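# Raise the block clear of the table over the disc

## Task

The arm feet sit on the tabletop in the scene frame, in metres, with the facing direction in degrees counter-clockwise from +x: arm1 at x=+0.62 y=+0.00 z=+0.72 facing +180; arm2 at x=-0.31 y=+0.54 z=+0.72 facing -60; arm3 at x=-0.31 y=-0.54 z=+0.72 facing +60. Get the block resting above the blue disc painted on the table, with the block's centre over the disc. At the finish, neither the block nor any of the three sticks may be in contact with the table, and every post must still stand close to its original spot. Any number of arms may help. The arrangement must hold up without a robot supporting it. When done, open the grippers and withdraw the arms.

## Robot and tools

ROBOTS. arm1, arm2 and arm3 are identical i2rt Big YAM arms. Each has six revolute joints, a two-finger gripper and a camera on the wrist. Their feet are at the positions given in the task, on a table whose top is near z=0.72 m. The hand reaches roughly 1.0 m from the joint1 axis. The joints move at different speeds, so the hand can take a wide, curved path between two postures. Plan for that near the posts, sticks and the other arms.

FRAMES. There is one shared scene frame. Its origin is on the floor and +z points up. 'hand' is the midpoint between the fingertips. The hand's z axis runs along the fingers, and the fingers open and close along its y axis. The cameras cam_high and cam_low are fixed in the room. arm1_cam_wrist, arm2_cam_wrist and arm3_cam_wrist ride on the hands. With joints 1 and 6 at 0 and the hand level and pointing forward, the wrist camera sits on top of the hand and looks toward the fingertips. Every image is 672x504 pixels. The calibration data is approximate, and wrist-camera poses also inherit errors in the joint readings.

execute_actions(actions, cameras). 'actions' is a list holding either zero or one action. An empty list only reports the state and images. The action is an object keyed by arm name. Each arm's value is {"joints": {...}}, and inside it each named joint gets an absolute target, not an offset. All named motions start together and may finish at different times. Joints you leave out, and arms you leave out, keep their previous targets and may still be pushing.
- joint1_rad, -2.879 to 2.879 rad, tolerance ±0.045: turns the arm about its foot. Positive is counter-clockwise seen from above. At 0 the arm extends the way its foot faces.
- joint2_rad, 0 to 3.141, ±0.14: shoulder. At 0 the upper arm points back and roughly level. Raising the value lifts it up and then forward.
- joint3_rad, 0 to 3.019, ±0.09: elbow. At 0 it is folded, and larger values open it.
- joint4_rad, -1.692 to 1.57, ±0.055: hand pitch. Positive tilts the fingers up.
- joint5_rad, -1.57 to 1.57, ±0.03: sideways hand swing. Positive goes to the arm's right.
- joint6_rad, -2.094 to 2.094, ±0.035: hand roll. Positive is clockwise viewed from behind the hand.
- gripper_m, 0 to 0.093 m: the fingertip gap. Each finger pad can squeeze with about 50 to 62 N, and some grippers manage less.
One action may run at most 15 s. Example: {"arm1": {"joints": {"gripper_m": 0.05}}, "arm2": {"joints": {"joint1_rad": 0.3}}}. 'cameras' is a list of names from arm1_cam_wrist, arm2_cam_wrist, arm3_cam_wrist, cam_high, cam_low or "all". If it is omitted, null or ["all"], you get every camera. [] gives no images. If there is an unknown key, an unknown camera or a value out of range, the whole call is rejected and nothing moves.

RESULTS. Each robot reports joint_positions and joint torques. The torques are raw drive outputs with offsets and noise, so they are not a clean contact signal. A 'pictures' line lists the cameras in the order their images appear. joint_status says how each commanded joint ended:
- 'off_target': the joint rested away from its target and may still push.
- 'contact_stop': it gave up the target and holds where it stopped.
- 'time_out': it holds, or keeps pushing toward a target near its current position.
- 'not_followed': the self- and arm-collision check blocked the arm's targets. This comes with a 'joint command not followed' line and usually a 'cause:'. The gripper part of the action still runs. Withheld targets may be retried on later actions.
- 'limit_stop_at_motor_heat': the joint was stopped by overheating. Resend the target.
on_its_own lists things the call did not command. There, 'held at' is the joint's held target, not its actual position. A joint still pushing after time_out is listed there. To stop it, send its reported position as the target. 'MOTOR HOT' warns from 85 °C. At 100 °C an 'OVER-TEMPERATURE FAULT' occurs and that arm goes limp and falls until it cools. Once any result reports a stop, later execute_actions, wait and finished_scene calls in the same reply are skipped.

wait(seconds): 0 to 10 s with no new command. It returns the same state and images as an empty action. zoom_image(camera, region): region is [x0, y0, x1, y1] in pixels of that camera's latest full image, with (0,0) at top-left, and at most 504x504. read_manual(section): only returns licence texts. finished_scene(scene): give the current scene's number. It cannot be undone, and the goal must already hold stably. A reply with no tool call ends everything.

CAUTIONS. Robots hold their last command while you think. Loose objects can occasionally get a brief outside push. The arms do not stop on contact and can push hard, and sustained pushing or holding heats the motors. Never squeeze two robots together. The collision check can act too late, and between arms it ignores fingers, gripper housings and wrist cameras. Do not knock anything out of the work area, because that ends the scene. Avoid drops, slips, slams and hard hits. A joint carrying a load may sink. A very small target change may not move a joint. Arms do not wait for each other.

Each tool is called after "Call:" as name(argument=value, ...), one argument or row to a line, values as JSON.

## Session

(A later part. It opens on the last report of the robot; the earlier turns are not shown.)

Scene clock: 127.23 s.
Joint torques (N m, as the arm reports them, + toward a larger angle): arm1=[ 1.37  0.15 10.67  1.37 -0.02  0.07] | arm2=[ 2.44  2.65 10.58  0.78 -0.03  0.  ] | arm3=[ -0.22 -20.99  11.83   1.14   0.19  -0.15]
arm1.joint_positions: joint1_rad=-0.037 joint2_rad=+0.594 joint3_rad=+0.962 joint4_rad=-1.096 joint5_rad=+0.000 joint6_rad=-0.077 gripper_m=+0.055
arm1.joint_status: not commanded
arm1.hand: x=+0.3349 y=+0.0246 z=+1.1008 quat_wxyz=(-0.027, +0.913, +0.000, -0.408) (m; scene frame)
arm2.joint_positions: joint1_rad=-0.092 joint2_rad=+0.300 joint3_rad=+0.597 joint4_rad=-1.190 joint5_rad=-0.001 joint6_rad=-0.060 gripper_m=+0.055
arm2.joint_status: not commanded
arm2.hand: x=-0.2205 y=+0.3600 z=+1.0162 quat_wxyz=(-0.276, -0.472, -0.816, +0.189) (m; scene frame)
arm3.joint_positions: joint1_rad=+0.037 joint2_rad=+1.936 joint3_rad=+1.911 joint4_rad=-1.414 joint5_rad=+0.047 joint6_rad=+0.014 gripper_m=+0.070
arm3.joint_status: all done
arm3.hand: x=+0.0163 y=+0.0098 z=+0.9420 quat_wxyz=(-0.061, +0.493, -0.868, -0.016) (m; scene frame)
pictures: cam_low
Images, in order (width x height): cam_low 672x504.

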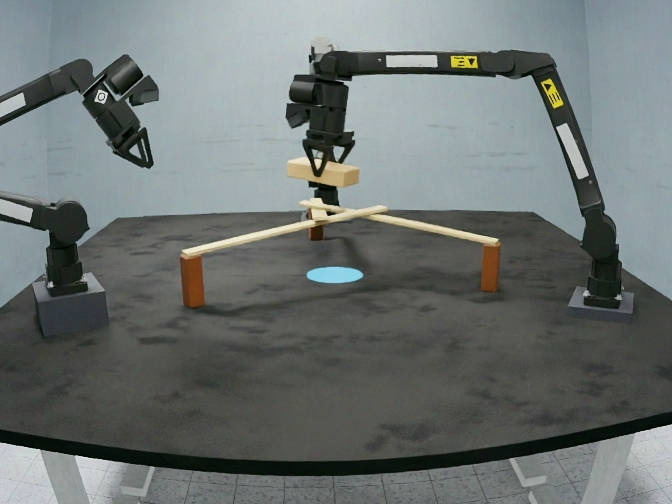

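Call:
execute_actions(
  actions=[
    {"arm3": {"joints": {"joint3_rad": 1.81, "joint4_rad": -1.378}}},
  ],
  cameras=["arm3_cam_wrist", "cam_low", "cam_high"],
)

Call:
zoom_image(
  camera="cam_low",
  region=[270, 150, 410, 290],
)

Scene clock: 128.77 s.
Joint torques (N m, as the arm reports them, + toward a larger angle): arm1=[ 1.24  0.16 10.64  1.32 -0.02  0.07] | arm2=[ 2.53  2.12 10.56  0.72  0.01  0.02] | arm3=[ -0.12 -20.22   9.24   0.76   0.2   -0.16]
arm1.joint_positions: joint1_rad=-0.037 joint2_rad=+0.594 joint3_rad=+0.962 joint4_rad=-1.096 joint5_rad=+0.000 joint6_rad=-0.077 gripper_m=+0.055
arm1.joint_status: not commanded
arm1.hand: x=+0.3349 y=+0.0246 z=+1.1008 quat_wxyz=(-0.027, +0.913, +0.000, -0.408) (m; scene frame)
arm2.joint_positions: joint1_rad=-0.092 joint2_rad=+0.300 joint3_rad=+0.597 joint4_rad=-1.190 joint5_rad=-0.001 joint6_rad=-0.060 gripper_m=+0.055
arm2.joint_status: not commanded
arm2.hand: x=-0.2205 y=+0.3600 z=+1.0162 quat_wxyz=(-0.276, -0.472, -0.816, +0.189) (m; scene frame)
arm3.joint_positions: joint1_rad=+0.037 joint2_rad=+1.928 joint3_rad=+1.789 joint4_rad=-1.386 joint5_rad=+0.047 joint6_rad=+0.014 gripper_m=+0.070
arm3.joint_status: all done
arm3.hand: x=+0.0020 y=-0.0139 z=+0.8986 quat_wxyz=(-0.024, +0.495, -0.869, +0.006) (m; scene frame)
pictures: arm3_cam_wrist, cam_high, cam_low
camera_calibration (this result's frames):
arm3_cam_wrist: T_world_to_cam=[[0.849843, -0.525611, 0.0387273, -0.0392572], [-0.459387, -0.702743, 0.543246, -0.494235], [-0.25832, -0.479465, -0.83868, 0.872456], [0, 0, 0, 1]] pos_world=[0.0316905, 0.050358, 1.00172]
Images, in order (width x height): arm3_cam_wrist 672x504, cam_high 672x504, cam_low 672x504.

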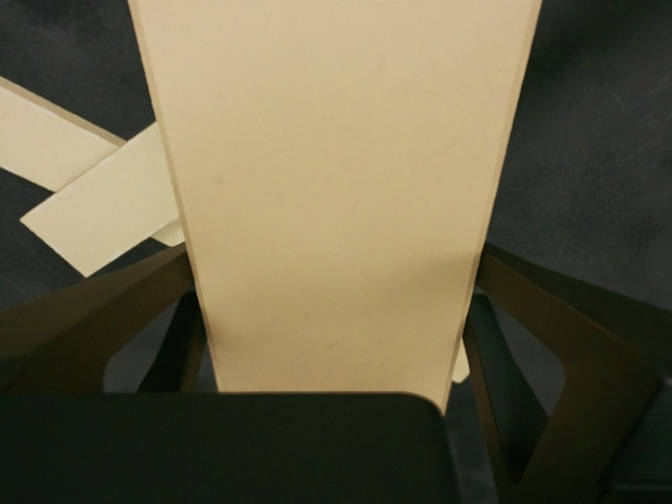

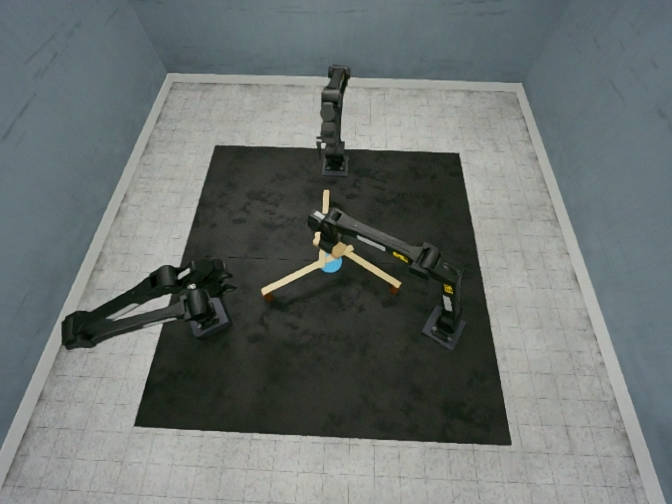

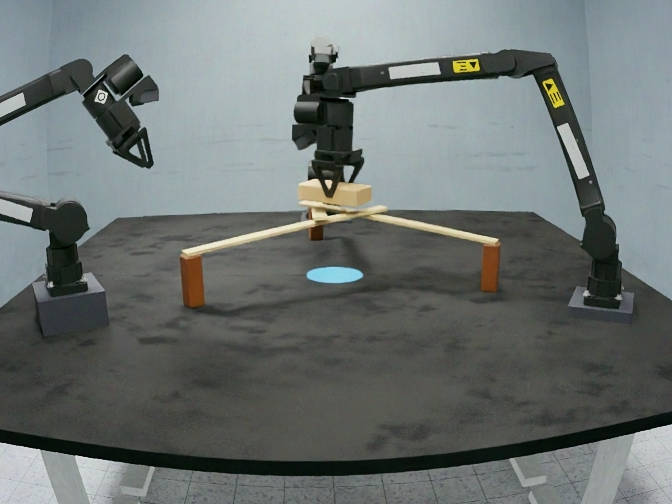

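Region (270, 150, 410, 290) of cam_low's 672x504 image, scaled by 3.600, with more detail than that image has.

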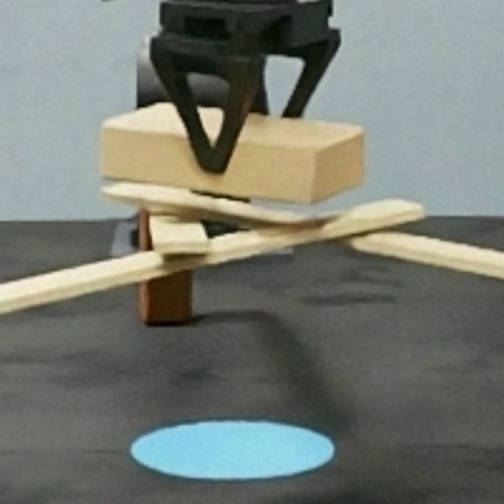

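Call:
execute_actions(
  actions=[
    {"arm3": {"joints": {"joint2_rad": 1.918}}},
  ],
  cameras=["cam_low"],
)

Scene clock: 129.57 s.
Joint torques (N m, as the arm reports them, + toward a larger angle): arm1=[ 1.32  0.06 10.67  1.36 -0.01  0.08] | arm2=[ 2.88  1.9  10.6   0.92 -0.02  0.05] | arm3=[ -0.28 -17.81   9.07   0.67   0.2   -0.16]
arm1.joint_positions: joint1_rad=-0.037 joint2_rad=+0.594 joint3_rad=+0.962 joint4_rad=-1.096 joint5_rad=+0.000 joint6_rad=-0.077 gripper_m=+0.055
arm1.joint_status: not commanded
arm1.hand: x=+0.3349 y=+0.0246 z=+1.1008 quat_wxyz=(-0.027, +0.913, +0.000, -0.408) (m; scene frame)
arm2.joint_positions: joint1_rad=-0.092 joint2_rad=+0.300 joint3_rad=+0.597 joint4_rad=-1.190 joint5_rad=-0.001 joint6_rad=-0.060 gripper_m=+0.055
arm2.joint_status: not commanded
arm2.hand: x=-0.2205 y=+0.3600 z=+1.0162 quat_wxyz=(-0.276, -0.472, -0.816, +0.189) (m; scene frame)
arm3.joint_positions: joint1_rad=+0.037 joint2_rad=+1.928 joint3_rad=+1.789 joint4_rad=-1.386 joint5_rad=+0.047 joint6_rad=+0.014 gripper_m=+0.070
arm3.joint_status: all done
arm3.hand: x=+0.0020 y=-0.0139 z=+0.8986 quat_wxyz=(-0.024, +0.495, -0.869, +0.006) (m; scene frame)
pictures: cam_low
Images, in order (width x height): cam_low 672x504.

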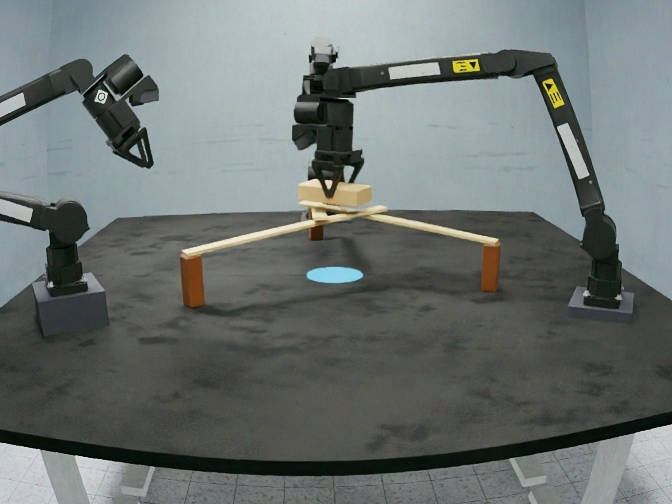

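Call:
execute_actions(
  actions=[
    {"arm3": {"joints": {"joint2_rad": 1.944}}},
  ],
  cameras=["cam_low"],
)

Call:
zoom_image(
  camera="cam_low",
  region=[280, 160, 400, 250],
)

Scene clock: 130.47 s.
Joint torques (N m, as the arm reports them, + toward a larger angle): arm1=[ 1.28  0.11 10.66  1.36 -0.02  0.07] | arm2=[ 2.04  2.05 10.55  0.82 -0.03  0.03] | arm3=[ -0.19 -17.15   8.96   0.61   0.19  -0.15]
arm1.joint_positions: joint1_rad=-0.037 joint2_rad=+0.594 joint3_rad=+0.962 joint4_rad=-1.096 joint5_rad=+0.000 joint6_rad=-0.077 gripper_m=+0.055
arm1.joint_status: not commanded
arm1.hand: x=+0.3349 y=+0.0246 z=+1.1008 quat_wxyz=(-0.027, +0.913, +0.000, -0.408) (m; scene frame)
arm2.joint_positions: joint1_rad=-0.092 joint2_rad=+0.300 joint3_rad=+0.597 joint4_rad=-1.190 joint5_rad=-0.001 joint6_rad=-0.060 gripper_m=+0.055
arm2.joint_status: not commanded
arm2.hand: x=-0.2205 y=+0.3600 z=+1.0162 quat_wxyz=(-0.276, -0.472, -0.816, +0.189) (m; scene frame)
arm3.joint_positions: joint1_rad=+0.037 joint2_rad=+1.944 joint3_rad=+1.789 joint4_rad=-1.386 joint5_rad=+0.047 joint6_rad=+0.014 gripper_m=+0.070
arm3.joint_status: all done
arm3.hand: x=+0.0021 y=-0.0136 z=+0.8892 quat_wxyz=(-0.017, +0.495, -0.869, +0.010) (m; scene frame)
pictures: cam_low
Images, in order (width x height): cam_low 672x504.

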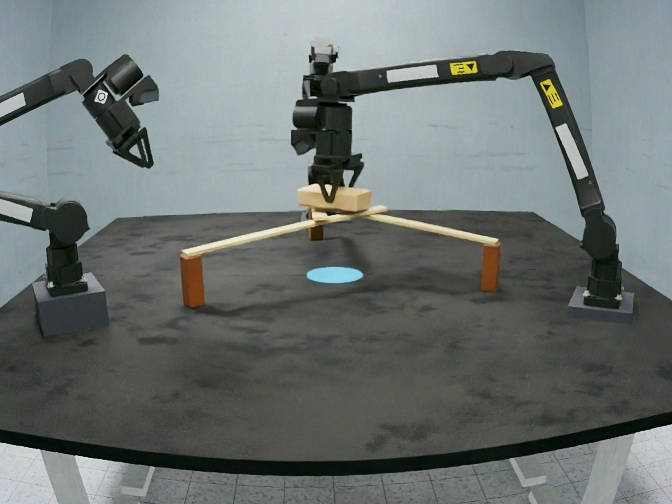

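Region (280, 160, 400, 250) of cam_low's 672x504 image, scaled by 4.200, with more detail than that image has; it fills the top 378 rows of this view, and the rest is white.

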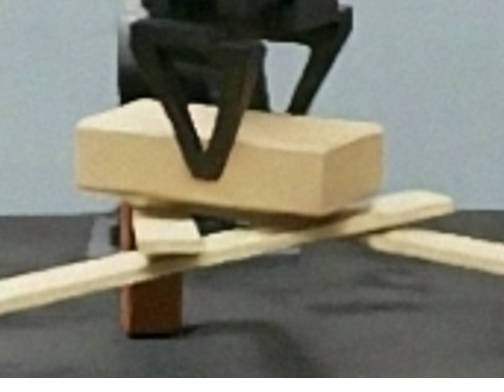

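Call:
execute_actions(
  actions=[
    {"arm3": {"joints": {"joint2_rad": 1.958}}},
  ],
  cameras=["cam_low"],
)

Call:
zoom_image(
  camera="cam_low",
  region=[280, 160, 400, 250],
)

Scene clock: 131.37 s.
Joint torques (N m, as the arm reports them, + toward a larger angle): arm1=[ 1.29  0.16 10.67  1.37 -0.02  0.07] | arm2=[ 3.01  2.23 10.66  0.76  0.    0.02] | arm3=[ -0.7  -17.35   8.96   0.72   0.2   -0.15]
arm1.joint_positions: joint1_rad=-0.037 joint2_rad=+0.594 joint3_rad=+0.962 joint4_rad=-1.096 joint5_rad=+0.000 joint6_rad=-0.077 gripper_m=+0.055
arm1.joint_status: not commanded
arm1.hand: x=+0.3349 y=+0.0246 z=+1.1008 quat_wxyz=(-0.027, +0.913, +0.000, -0.408) (m; scene frame)
arm2.joint_positions: joint1_rad=-0.092 joint2_rad=+0.300 joint3_rad=+0.597 joint4_rad=-1.190 joint5_rad=-0.001 joint6_rad=-0.060 gripper_m=+0.055
arm2.joint_status: not commanded
arm2.hand: x=-0.2205 y=+0.3600 z=+1.0162 quat_wxyz=(-0.276, -0.472, -0.816, +0.189) (m; scene frame)
arm3.joint_positions: joint1_rad=+0.037 joint2_rad=+1.957 joint3_rad=+1.789 joint4_rad=-1.386 joint5_rad=+0.047 joint6_rad=+0.014 gripper_m=+0.070
arm3.joint_status: all done
arm3.hand: x=+0.0021 y=-0.0134 z=+0.8814 quat_wxyz=(-0.011, +0.495, -0.869, +0.013) (m; scene frame)
pictures: cam_low
Images, in order (width x height): cam_low 672x504.

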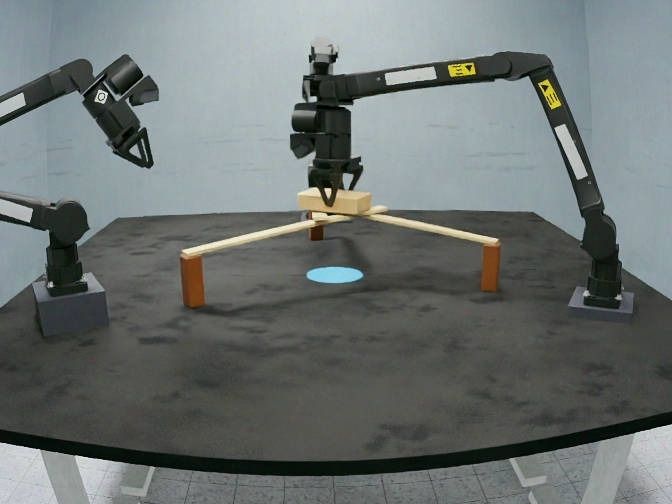

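Region (280, 160, 400, 250) of cam_low's 672x504 image, scaled by 4.200, with more detail than that image has; it fills the top 378 rows of this view, and the rest is white.

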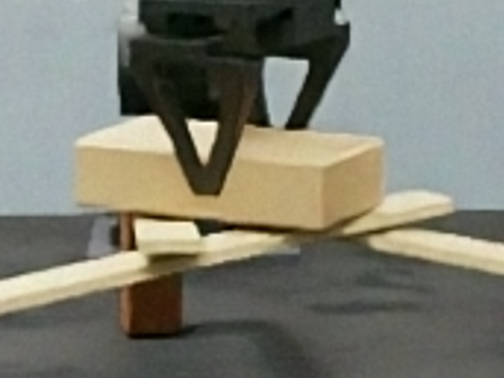

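Close to contact. One more small step to confirm seating.

Call:
execute_actions(
  actions=[
    {"arm3": {"joints": {"joint2_rad": 1.970}}},
  ],
  cameras=["cam_low"],
)

Call:
zoom_image(
  camera="cam_low",
  region=[280, 160, 400, 250],
)

Scene clock: 132.00 s.
Joint torques (N m, as the arm reports them, + toward a larger angle): arm1=[ 1.33  0.04 10.65  1.35 -0.02  0.07] | arm2=[ 2.79  2.61 10.6   0.68 -0.04  0.05] | arm3=[ -0.19 -16.71   9.13   0.68   0.18  -0.17]
arm1.joint_positions: joint1_rad=-0.037 joint2_rad=+0.594 joint3_rad=+0.962 joint4_rad=-1.096 joint5_rad=+0.000 joint6_rad=-0.077 gripper_m=+0.055
arm1.joint_status: not commanded
arm1.hand: x=+0.3349 y=+0.0246 z=+1.1008 quat_wxyz=(-0.027, +0.913, +0.000, -0.408) (m; scene frame)
arm2.joint_positions: joint1_rad=-0.092 joint2_rad=+0.300 joint3_rad=+0.597 joint4_rad=-1.190 joint5_rad=-0.001 joint6_rad=-0.060 gripper_m=+0.055
arm2.joint_status: not commanded
arm2.hand: x=-0.2205 y=+0.3600 z=+1.0162 quat_wxyz=(-0.276, -0.472, -0.816, +0.189) (m; scene frame)
arm3.joint_positions: joint1_rad=+0.037 joint2_rad=+1.960 joint3_rad=+1.789 joint4_rad=-1.386 joint5_rad=+0.047 joint6_rad=+0.014 gripper_m=+0.070
arm3.joint_status: all done
arm3.hand: x=+0.0022 y=-0.0134 z=+0.8796 quat_wxyz=(-0.010, +0.495, -0.869, +0.014) (m; scene frame)
pictures: cam_low
Images, in order (width x height): cam_low 672x504.

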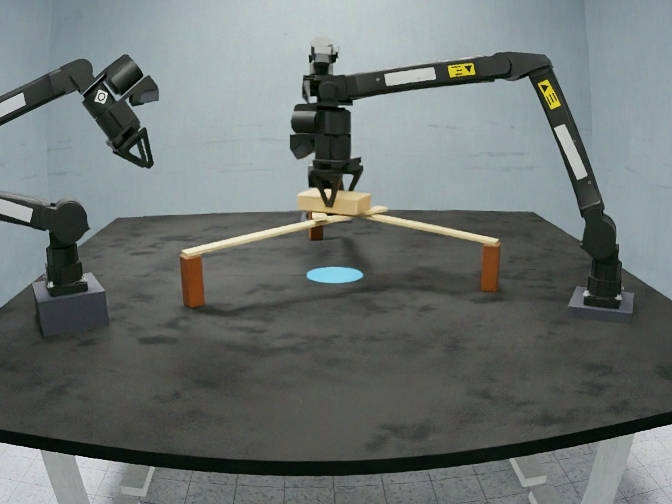

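Region (280, 160, 400, 250) of cam_low's 672x504 image, scaled by 4.200, with more detail than that image has; it fills the top 378 rows of this view, and the rest is white.

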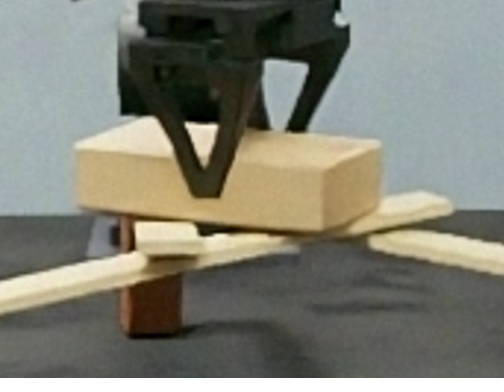

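Contact made. Release the block.

Call:
execute_actions(
  actions=[
    {"arm3": {"joints": {"joint2_rad": 1.955, "gripper_m": 0.093}}},
  ],
  cameras=["arm3_cam_wrist", "cam_low"],
)

Call:
zoom_image(
  camera="cam_low",
  region=[280, 160, 400, 250],
)

Scene clock: 132.70 s.
Joint torques (N m, as the arm reports them, + toward a larger angle): arm1=[ 1.25  0.18 10.66  1.35 -0.01  0.07] | arm2=[ 2.6   1.8  10.57  0.87  0.    0.05] | arm3=[ -0.24 -17.53   9.09   0.66   0.17  -0.17]
arm1.joint_positions: joint1_rad=-0.037 joint2_rad=+0.594 joint3_rad=+0.962 joint4_rad=-1.096 joint5_rad=+0.000 joint6_rad=-0.077 gripper_m=+0.055
arm1.joint_status: not commanded
arm1.hand: x=+0.3349 y=+0.0246 z=+1.1008 quat_wxyz=(-0.027, +0.913, +0.000, -0.408) (m; scene frame)
arm2.joint_positions: joint1_rad=-0.092 joint2_rad=+0.300 joint3_rad=+0.597 joint4_rad=-1.190 joint5_rad=-0.001 joint6_rad=-0.060 gripper_m=+0.055
arm2.joint_status: not commanded
arm2.hand: x=-0.2205 y=+0.3600 z=+1.0162 quat_wxyz=(-0.276, -0.472, -0.816, +0.189) (m; scene frame)
arm3.joint_positions: joint1_rad=+0.037 joint2_rad=+1.960 joint3_rad=+1.789 joint4_rad=-1.386 joint5_rad=+0.047 joint6_rad=+0.014 gripper_m=+0.093
arm3.joint_status: all done
arm3.hand: x=+0.0022 y=-0.0134 z=+0.8796 quat_wxyz=(-0.010, +0.495, -0.869, +0.014) (m; scene frame)
pictures: arm3_cam_wrist, cam_low
camera_calibration (this result's frames):
arm3_cam_wrist: T_world_to_cam=[[0.850676, -0.524155, 0.0401539, -0.0395678], [-0.450314, -0.68716, 0.570113, -0.506889], [-0.271235, -0.503063, -0.820585, 0.84063], [0, 0, 0, 1]] pos_world=[0.0334089, 0.0538359, 0.980381]
Images, in order (width x height): arm3_cam_wrist 672x504, cam_low 672x504.

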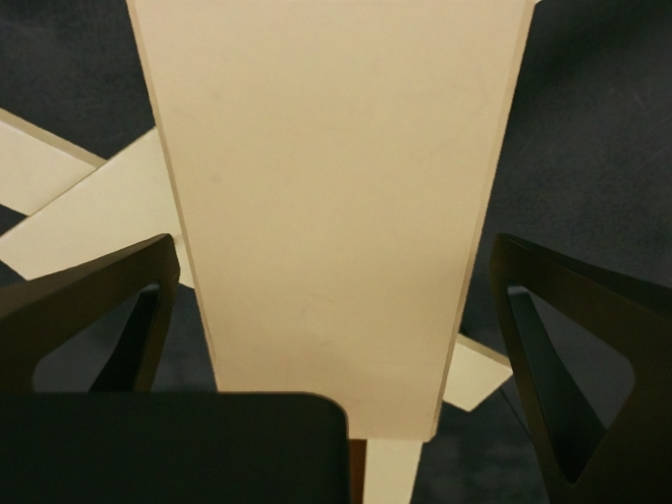

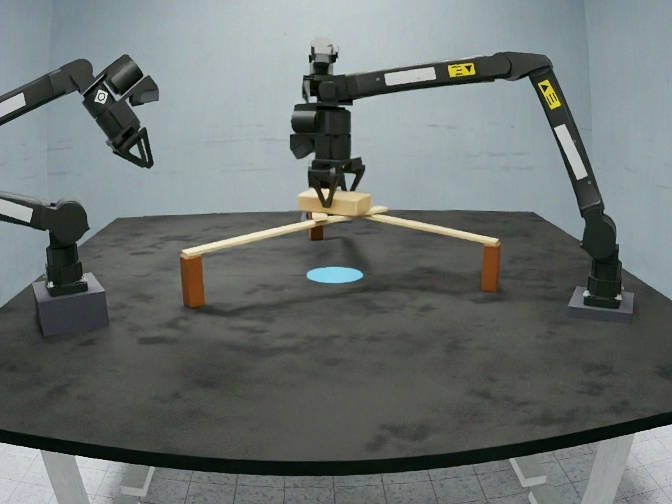

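Region (280, 160, 400, 250) of cam_low's 672x504 image, scaled by 4.200, with more detail than that image has; it fills the top 378 rows of this view, and the rest is white.

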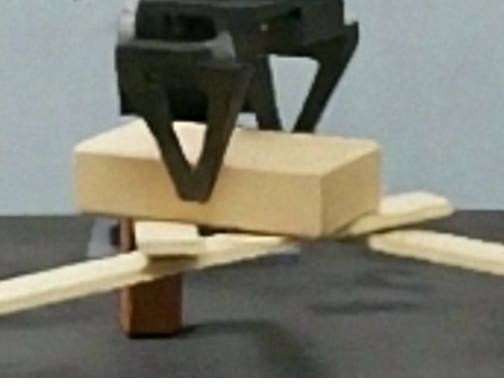

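Block rests on the frame. Lift arm3 clear with the shoulder only.

Call:
execute_actions(
  actions=[
    {"arm3": {"joints": {"joint2_rad": 1.35}}},
  ],
  cameras=["cam_high", "cam_low"],
)

Call:
zoom_image(
  camera="cam_low",
  region=[160, 160, 520, 320],
)

Call:
zoom_image(
  camera="cam_high",
  region=[250, 170, 410, 310],
)

Scene clock: 134.63 s.
Joint torques (N m, as the arm reports them, + toward a larger angle): arm1=[ 1.26  0.22 10.66  1.35 -0.01  0.08] | arm2=[ 2.41  2.44 10.57  0.75 -0.02  0.06] | arm3=[-0.68 -9.45  8.34  1.6   0.16 -0.14]
arm1.joint_positions: joint1_rad=-0.037 joint2_rad=+0.594 joint3_rad=+0.962 joint4_rad=-1.096 joint5_rad=+0.000 joint6_rad=-0.077 gripper_m=+0.055
arm1.joint_status: not commanded
arm1.hand: x=+0.3349 y=+0.0246 z=+1.1008 quat_wxyz=(-0.027, +0.913, +0.000, -0.408) (m; scene frame)
arm2.joint_positions: joint1_rad=-0.092 joint2_rad=+0.300 joint3_rad=+0.597 joint4_rad=-1.190 joint5_rad=-0.001 joint6_rad=-0.060 gripper_m=+0.055
arm2.joint_status: not commanded
arm2.hand: x=-0.2205 y=+0.3600 z=+1.0162 quat_wxyz=(-0.276, -0.472, -0.816, +0.189) (m; scene frame)
arm3.joint_positions: joint1_rad=+0.037 joint2_rad=+1.360 joint3_rad=+1.802 joint4_rad=-1.385 joint5_rad=+0.047 joint6_rad=+0.014 gripper_m=+0.093
arm3.joint_status: all done
arm3.hand: x=-0.0470 y=-0.1074 z=+1.2156 quat_wxyz=(-0.270, +0.464, -0.832, -0.140) (m; scene frame)
pictures: cam_high, cam_low
Images, in order (width x height): cam_high 672x504, cam_low 672x504.

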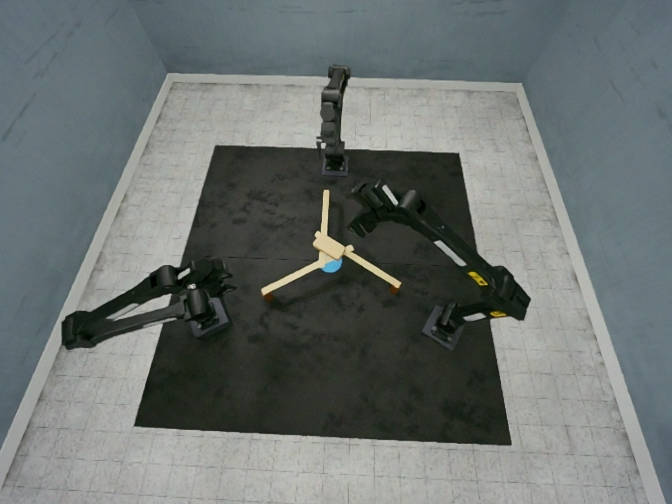

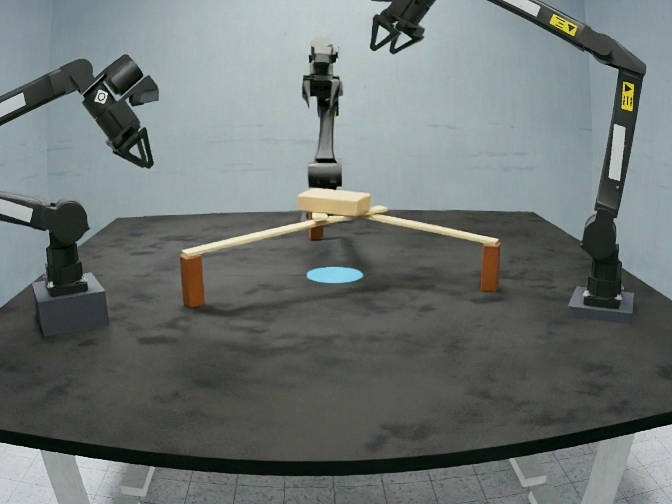

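Region (160, 160, 520, 320) of cam_low's 672x504 image, scaled by 1.400, with more detail than that image has.

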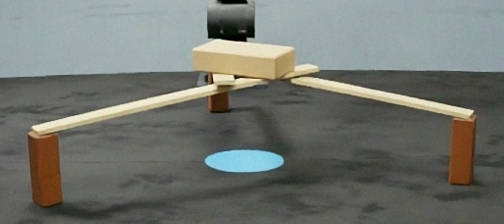

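Region (250, 170, 410, 310) of cam_high's 672x504 image, scaled by 3.150, with more detail than that image has; it fills the top 441 rows of this view, and the rest is white.

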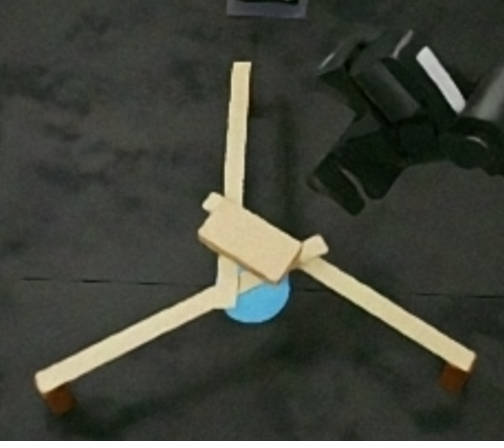

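Call:
finished_scene(
  scene=1,
)

The scene is finished: the task was done.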